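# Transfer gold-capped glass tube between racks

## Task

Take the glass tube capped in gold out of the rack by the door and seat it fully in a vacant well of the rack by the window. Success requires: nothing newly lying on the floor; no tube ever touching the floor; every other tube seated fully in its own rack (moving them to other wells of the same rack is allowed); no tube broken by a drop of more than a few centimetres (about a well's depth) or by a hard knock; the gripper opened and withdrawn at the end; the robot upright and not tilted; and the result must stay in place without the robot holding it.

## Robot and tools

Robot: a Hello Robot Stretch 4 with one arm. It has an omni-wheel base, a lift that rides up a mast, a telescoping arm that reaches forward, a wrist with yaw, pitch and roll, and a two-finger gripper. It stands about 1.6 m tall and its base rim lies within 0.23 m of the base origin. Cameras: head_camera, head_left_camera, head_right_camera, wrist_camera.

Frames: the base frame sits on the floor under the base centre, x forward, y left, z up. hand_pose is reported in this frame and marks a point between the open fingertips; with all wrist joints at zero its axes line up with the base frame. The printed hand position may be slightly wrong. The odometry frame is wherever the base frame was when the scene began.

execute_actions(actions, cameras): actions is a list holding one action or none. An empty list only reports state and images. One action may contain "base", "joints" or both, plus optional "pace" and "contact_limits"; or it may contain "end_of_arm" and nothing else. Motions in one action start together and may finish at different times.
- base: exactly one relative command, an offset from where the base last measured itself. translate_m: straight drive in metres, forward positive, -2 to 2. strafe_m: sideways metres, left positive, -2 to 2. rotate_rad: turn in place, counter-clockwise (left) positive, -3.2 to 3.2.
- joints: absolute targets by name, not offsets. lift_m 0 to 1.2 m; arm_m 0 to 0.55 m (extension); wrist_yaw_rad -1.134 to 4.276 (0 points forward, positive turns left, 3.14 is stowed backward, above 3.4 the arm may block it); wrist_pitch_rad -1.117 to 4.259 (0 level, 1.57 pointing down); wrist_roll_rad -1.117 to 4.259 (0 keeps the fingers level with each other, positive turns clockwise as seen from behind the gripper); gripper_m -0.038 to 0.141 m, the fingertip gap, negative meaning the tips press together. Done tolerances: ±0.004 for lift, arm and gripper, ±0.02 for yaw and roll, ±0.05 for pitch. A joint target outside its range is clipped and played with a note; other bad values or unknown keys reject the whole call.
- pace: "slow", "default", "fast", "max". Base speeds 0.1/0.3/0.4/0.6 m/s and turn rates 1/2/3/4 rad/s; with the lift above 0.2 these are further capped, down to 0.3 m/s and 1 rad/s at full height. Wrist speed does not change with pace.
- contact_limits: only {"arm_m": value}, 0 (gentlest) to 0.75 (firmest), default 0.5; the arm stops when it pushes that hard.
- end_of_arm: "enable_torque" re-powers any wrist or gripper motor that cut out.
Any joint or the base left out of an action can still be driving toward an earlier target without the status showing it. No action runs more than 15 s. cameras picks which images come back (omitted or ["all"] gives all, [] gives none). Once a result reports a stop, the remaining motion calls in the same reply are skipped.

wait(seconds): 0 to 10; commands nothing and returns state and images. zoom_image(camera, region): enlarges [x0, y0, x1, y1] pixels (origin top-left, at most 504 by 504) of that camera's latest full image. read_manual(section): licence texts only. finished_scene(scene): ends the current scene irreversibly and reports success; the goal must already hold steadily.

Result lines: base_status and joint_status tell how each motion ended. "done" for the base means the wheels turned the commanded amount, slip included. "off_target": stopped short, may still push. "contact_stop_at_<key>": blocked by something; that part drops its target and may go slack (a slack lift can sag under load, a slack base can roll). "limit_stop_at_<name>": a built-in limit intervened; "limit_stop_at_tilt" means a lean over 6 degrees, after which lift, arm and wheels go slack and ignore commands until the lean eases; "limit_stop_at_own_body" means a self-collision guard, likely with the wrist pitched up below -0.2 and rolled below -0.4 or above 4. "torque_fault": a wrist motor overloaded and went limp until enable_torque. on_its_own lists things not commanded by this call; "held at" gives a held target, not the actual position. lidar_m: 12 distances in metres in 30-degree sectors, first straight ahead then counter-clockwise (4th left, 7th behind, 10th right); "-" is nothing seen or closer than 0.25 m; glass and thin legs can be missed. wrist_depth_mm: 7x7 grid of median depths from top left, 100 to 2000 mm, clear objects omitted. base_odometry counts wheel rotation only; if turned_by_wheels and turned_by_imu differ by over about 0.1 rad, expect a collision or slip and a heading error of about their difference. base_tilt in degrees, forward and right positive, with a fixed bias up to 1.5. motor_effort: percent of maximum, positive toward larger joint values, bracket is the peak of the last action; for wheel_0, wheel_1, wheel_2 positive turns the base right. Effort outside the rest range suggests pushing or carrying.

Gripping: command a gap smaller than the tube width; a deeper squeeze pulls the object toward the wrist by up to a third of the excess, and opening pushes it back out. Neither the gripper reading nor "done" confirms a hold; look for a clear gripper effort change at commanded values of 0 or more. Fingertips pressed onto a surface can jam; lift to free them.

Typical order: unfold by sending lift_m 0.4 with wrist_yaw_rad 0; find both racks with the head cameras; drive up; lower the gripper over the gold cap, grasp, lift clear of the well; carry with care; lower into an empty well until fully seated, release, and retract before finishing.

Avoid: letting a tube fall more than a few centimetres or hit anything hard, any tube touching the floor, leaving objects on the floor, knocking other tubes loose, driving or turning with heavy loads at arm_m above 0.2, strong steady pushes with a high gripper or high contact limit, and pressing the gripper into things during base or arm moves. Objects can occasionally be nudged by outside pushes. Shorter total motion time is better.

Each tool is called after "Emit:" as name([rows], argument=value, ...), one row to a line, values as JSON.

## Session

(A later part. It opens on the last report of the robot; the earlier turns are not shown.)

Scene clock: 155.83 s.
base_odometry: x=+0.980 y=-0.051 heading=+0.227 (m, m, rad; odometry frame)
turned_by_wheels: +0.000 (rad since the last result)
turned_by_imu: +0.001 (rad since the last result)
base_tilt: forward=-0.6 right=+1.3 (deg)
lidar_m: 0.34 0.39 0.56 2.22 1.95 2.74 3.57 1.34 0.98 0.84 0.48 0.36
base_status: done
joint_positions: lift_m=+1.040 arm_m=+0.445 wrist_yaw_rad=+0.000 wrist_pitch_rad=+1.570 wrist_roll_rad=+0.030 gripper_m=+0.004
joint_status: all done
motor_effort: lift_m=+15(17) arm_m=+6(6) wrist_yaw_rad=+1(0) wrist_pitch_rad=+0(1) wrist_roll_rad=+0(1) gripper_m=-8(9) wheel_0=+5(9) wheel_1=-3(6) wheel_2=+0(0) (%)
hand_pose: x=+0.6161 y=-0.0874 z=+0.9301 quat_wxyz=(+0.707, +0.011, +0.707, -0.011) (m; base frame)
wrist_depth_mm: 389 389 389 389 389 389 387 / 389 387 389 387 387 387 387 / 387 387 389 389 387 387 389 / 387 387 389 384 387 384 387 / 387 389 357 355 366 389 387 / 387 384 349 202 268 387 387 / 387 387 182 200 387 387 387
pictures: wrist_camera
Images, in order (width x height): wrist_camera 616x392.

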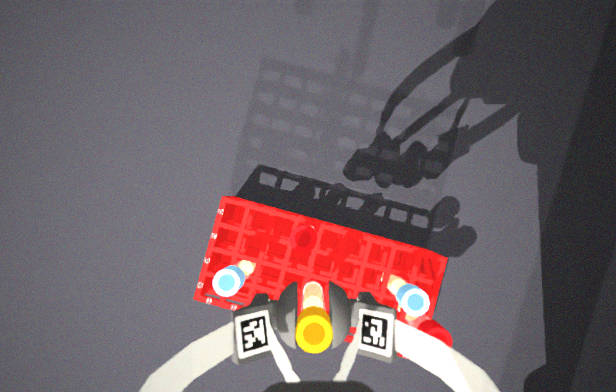

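Emit:
execute_actions([
  {"joints":{"lift_m":1.01},"pace":"slow"},
], cameras=["wrist_camera"])

Scene clock: 160.37 s.
base_odometry: x=+0.980 y=-0.051 heading=+0.227 (m, m, rad; odometry frame)
turned_by_wheels: +0.000 (rad since the last result)
turned_by_imu: +0.000 (rad since the last result)
base_tilt: forward=-0.6 right=+1.3 (deg)
lidar_m: 0.34 0.38 0.56 2.22 1.94 2.74 3.57 1.33 0.99 0.82 0.48 0.35
base_status: not commanded
joint_positions: lift_m=+1.010 arm_m=+0.445 wrist_yaw_rad=+0.000 wrist_pitch_rad=+1.570 wrist_roll_rad=+0.030 gripper_m=+0.004
joint_status: all done
motor_effort: lift_m=+14(12) arm_m=+6(6) wrist_yaw_rad=+1(0) wrist_pitch_rad=+0(0) wrist_roll_rad=+2(2) gripper_m=-9(10) wheel_0=+5(5) wheel_1=-3(3) wheel_2=+0(0) (%)
hand_pose: x=+0.6161 y=-0.0874 z=+0.9001 quat_wxyz=(+0.707, +0.011, +0.707, -0.011) (m; base frame)
wrist_depth_mm: 357 359 359 359 359 357 359 / 357 357 357 357 357 357 357 / 357 357 357 357 355 357 357 / 359 357 357 357 355 357 355 / 357 357 329 300 342 357 355 / 357 357 298 202 238 355 355 / 357 355 182 216 300 357 357
pictures: wrist_camera
Images, in order (width x height): wrist_camera 616x392.

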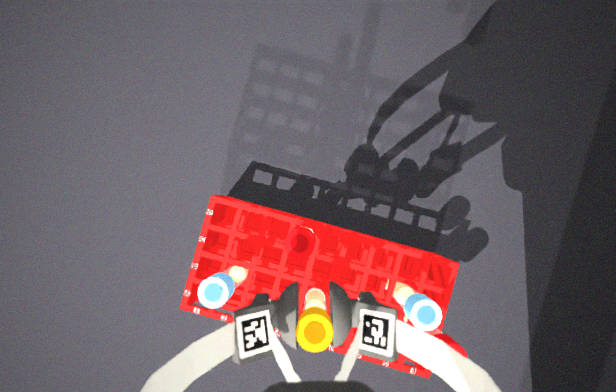

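Emit:
execute_actions([
  {"joints":{"lift_m":0.982},"pace":"slow"},
], cameras=[])

Emit:
execute_actions([
  {"joints":{"gripper_m":0.03},"pace":"slow"},
], cameras=["wrist_camera"])

Emit:
execute_actions([
  {"joints":{"lift_m":1.08}},
], cameras=[])

Emit:
execute_actions([
  {"joints":{"arm_m":0.1,"wrist_pitch_rad":0.9}},
], cameras=["wrist_camera"])

Scene clock: 167.20 s.
base_odometry: x=+0.980 y=-0.051 heading=+0.227 (m, m, rad; odometry frame)
turned_by_wheels: +0.000 (rad since the last result)
turned_by_imu: +0.000 (rad since the last result)
base_tilt: forward=-0.7 right=+1.2 (deg)
lidar_m: 0.35 0.38 0.58 2.21 1.95 2.75 3.56 1.34 0.99 0.84 0.48 0.35
base_status: not commanded
joint_positions: lift_m=+0.983 arm_m=+0.445 wrist_yaw_rad=+0.000 wrist_pitch_rad=+1.571 wrist_roll_rad=+0.030 gripper_m=+0.004
joint_status: all done
motor_effort: lift_m=+13(15) arm_m=+6(6) wrist_yaw_rad=+0(0) wrist_pitch_rad=-4(4) wrist_roll_rad=+1(0) gripper_m=-9(10) wheel_0=+5(5) wheel_1=-3(3) wheel_2=+0(0) (%)
hand_pose: x=+0.6157 y=-0.0874 z=+0.8723 quat_wxyz=(+0.707, +0.011, +0.707, -0.011) (m; base frame)
wrist_depth_mm: 330 332 330 330 330 332 330 / 330 330 332 329 332 330 330 / 329 330 330 330 330 330 330 / 330 330 329 330 329 329 330 / 330 330 300 300 315 329 330 / 330 330 216 204 219 327 329 / 329 329 182 195 272 330 329
pictures: none
No camera images: the call's "cameras" was empty. Leave "cameras" out to get every camera's image.

Scene clock: 168.53 s.
base_odometry: x=+0.980 y=-0.051 heading=+0.227 (m, m, rad; odometry frame)
turned_by_wheels: +0.000 (rad since the last result)
turned_by_imu: +0.000 (rad since the last result)
base_tilt: forward=-0.7 right=+1.2 (deg)
lidar_m: 0.35 0.39 0.56 2.21 1.93 2.75 3.56 1.33 0.99 0.84 0.48 0.34
base_status: not commanded
joint_positions: lift_m=+0.982 arm_m=+0.445 wrist_yaw_rad=+0.000 wrist_pitch_rad=+1.571 wrist_roll_rad=+0.030 gripper_m=+0.030
joint_status: all done
motor_effort: lift_m=+14(14) arm_m=+6(6) wrist_yaw_rad=+1(0) wrist_pitch_rad=-2(3) wrist_roll_rad=-2(1) gripper_m=-4(9) wheel_0=+5(5) wheel_1=-3(3) wheel_2=+0(0) (%)
hand_pose: x=+0.6159 y=-0.0874 z=+0.8722 quat_wxyz=(+0.707, +0.011, +0.707, -0.011) (m; base frame)
wrist_depth_mm: 330 330 330 329 330 330 330 / 330 330 330 330 330 330 330 / 330 329 329 329 330 329 329 / 329 329 330 329 329 329 329 / 330 329 300 273 315 329 329 / 330 329 215 216 212 329 327 / 329 329 329 210 272 327 327
pictures: wrist_camera
Images, in order (width x height): wrist_camera 616x392.

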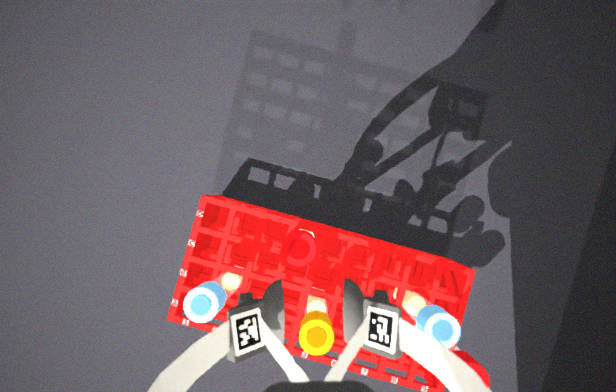

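Scene clock: 169.97 s.
base_odometry: x=+0.980 y=-0.051 heading=+0.227 (m, m, rad; odometry frame)
turned_by_wheels: +0.000 (rad since the last result)
turned_by_imu: +0.000 (rad since the last result)
base_tilt: forward=-0.6 right=+1.2 (deg)
lidar_m: 0.34 0.39 0.57 2.23 1.94 2.75 3.56 1.34 0.98 0.84 0.47 0.35
base_status: not commanded
joint_positions: lift_m=+1.080 arm_m=+0.445 wrist_yaw_rad=+0.000 wrist_pitch_rad=+1.570 wrist_roll_rad=+0.030 gripper_m=+0.030
joint_status: all done
motor_effort: lift_m=+24(23) arm_m=+6(6) wrist_yaw_rad=+0(1) wrist_pitch_rad=-1(1) wrist_roll_rad=+1(2) gripper_m=-4(3) wheel_0=+5(5) wheel_1=-3(3) wheel_2=+0(0) (%)
hand_pose: x=+0.6159 y=-0.0874 z=+0.9693 quat_wxyz=(+0.707, +0.011, +0.707, -0.011) (m; base frame)
wrist_depth_mm: 427 427 430 424 427 427 427 / 427 427 424 424 427 427 427 / 427 427 427 427 427 427 427 / 427 427 427 427 427 427 424 / 427 427 418 394 404 430 427 / 424 427 424 307 307 427 424 / 427 427 427 424 427 427 424
pictures: none
No camera images: the call's "cameras" was empty. Leave "cameras" out to get every camera's image.

Scene clock: 172.10 s.
base_odometry: x=+0.980 y=-0.051 heading=+0.227 (m, m, rad; odometry frame)
turned_by_wheels: +0.000 (rad since the last result)
turned_by_imu: +0.000 (rad since the last result)
base_tilt: forward=-0.8 right=+1.3 (deg)
lidar_m: 0.35 0.39 0.58 2.20 1.94 2.75 3.57 1.33 0.99 0.83 0.48 0.36
base_status: not commanded
joint_positions: lift_m=+1.080 arm_m=+0.101 wrist_yaw_rad=+0.000 wrist_pitch_rad=+0.902 wrist_roll_rad=+0.030 gripper_m=+0.030
joint_status: all done
motor_effort: lift_m=+24(24) arm_m=-6(6) wrist_yaw_rad=+1(0) wrist_pitch_rad=-5(9) wrist_roll_rad=+1(1) gripper_m=-4(5) wheel_0=+5(5) wheel_1=-3(3) wheel_2=+0(0) (%)
hand_pose: x=+0.4509 y=-0.0874 z=+1.0316 quat_wxyz=(+0.900, +0.014, +0.436, -0.007) (m; base frame)
wrist_depth_mm: 842 831 831 809 809 798 788 / 809 809 798 798 778 778 759 / 715 707 699 691 683 676 668 / 627 621 621 609 609 597 597 / 564 564 544 492 521 539 539 / 508 504 492 477 452 492 488 / 466 462 439 445 439 449 449
pictures: wrist_camera
Images, in order (width x height): wrist_camera 616x392.

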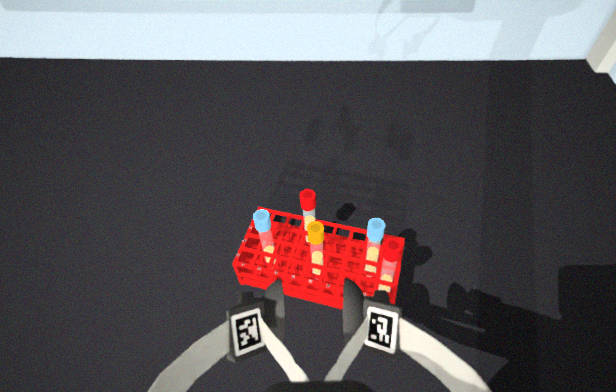

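Emit:
finished_scene(scene=2)

The scene is finished: the task was done.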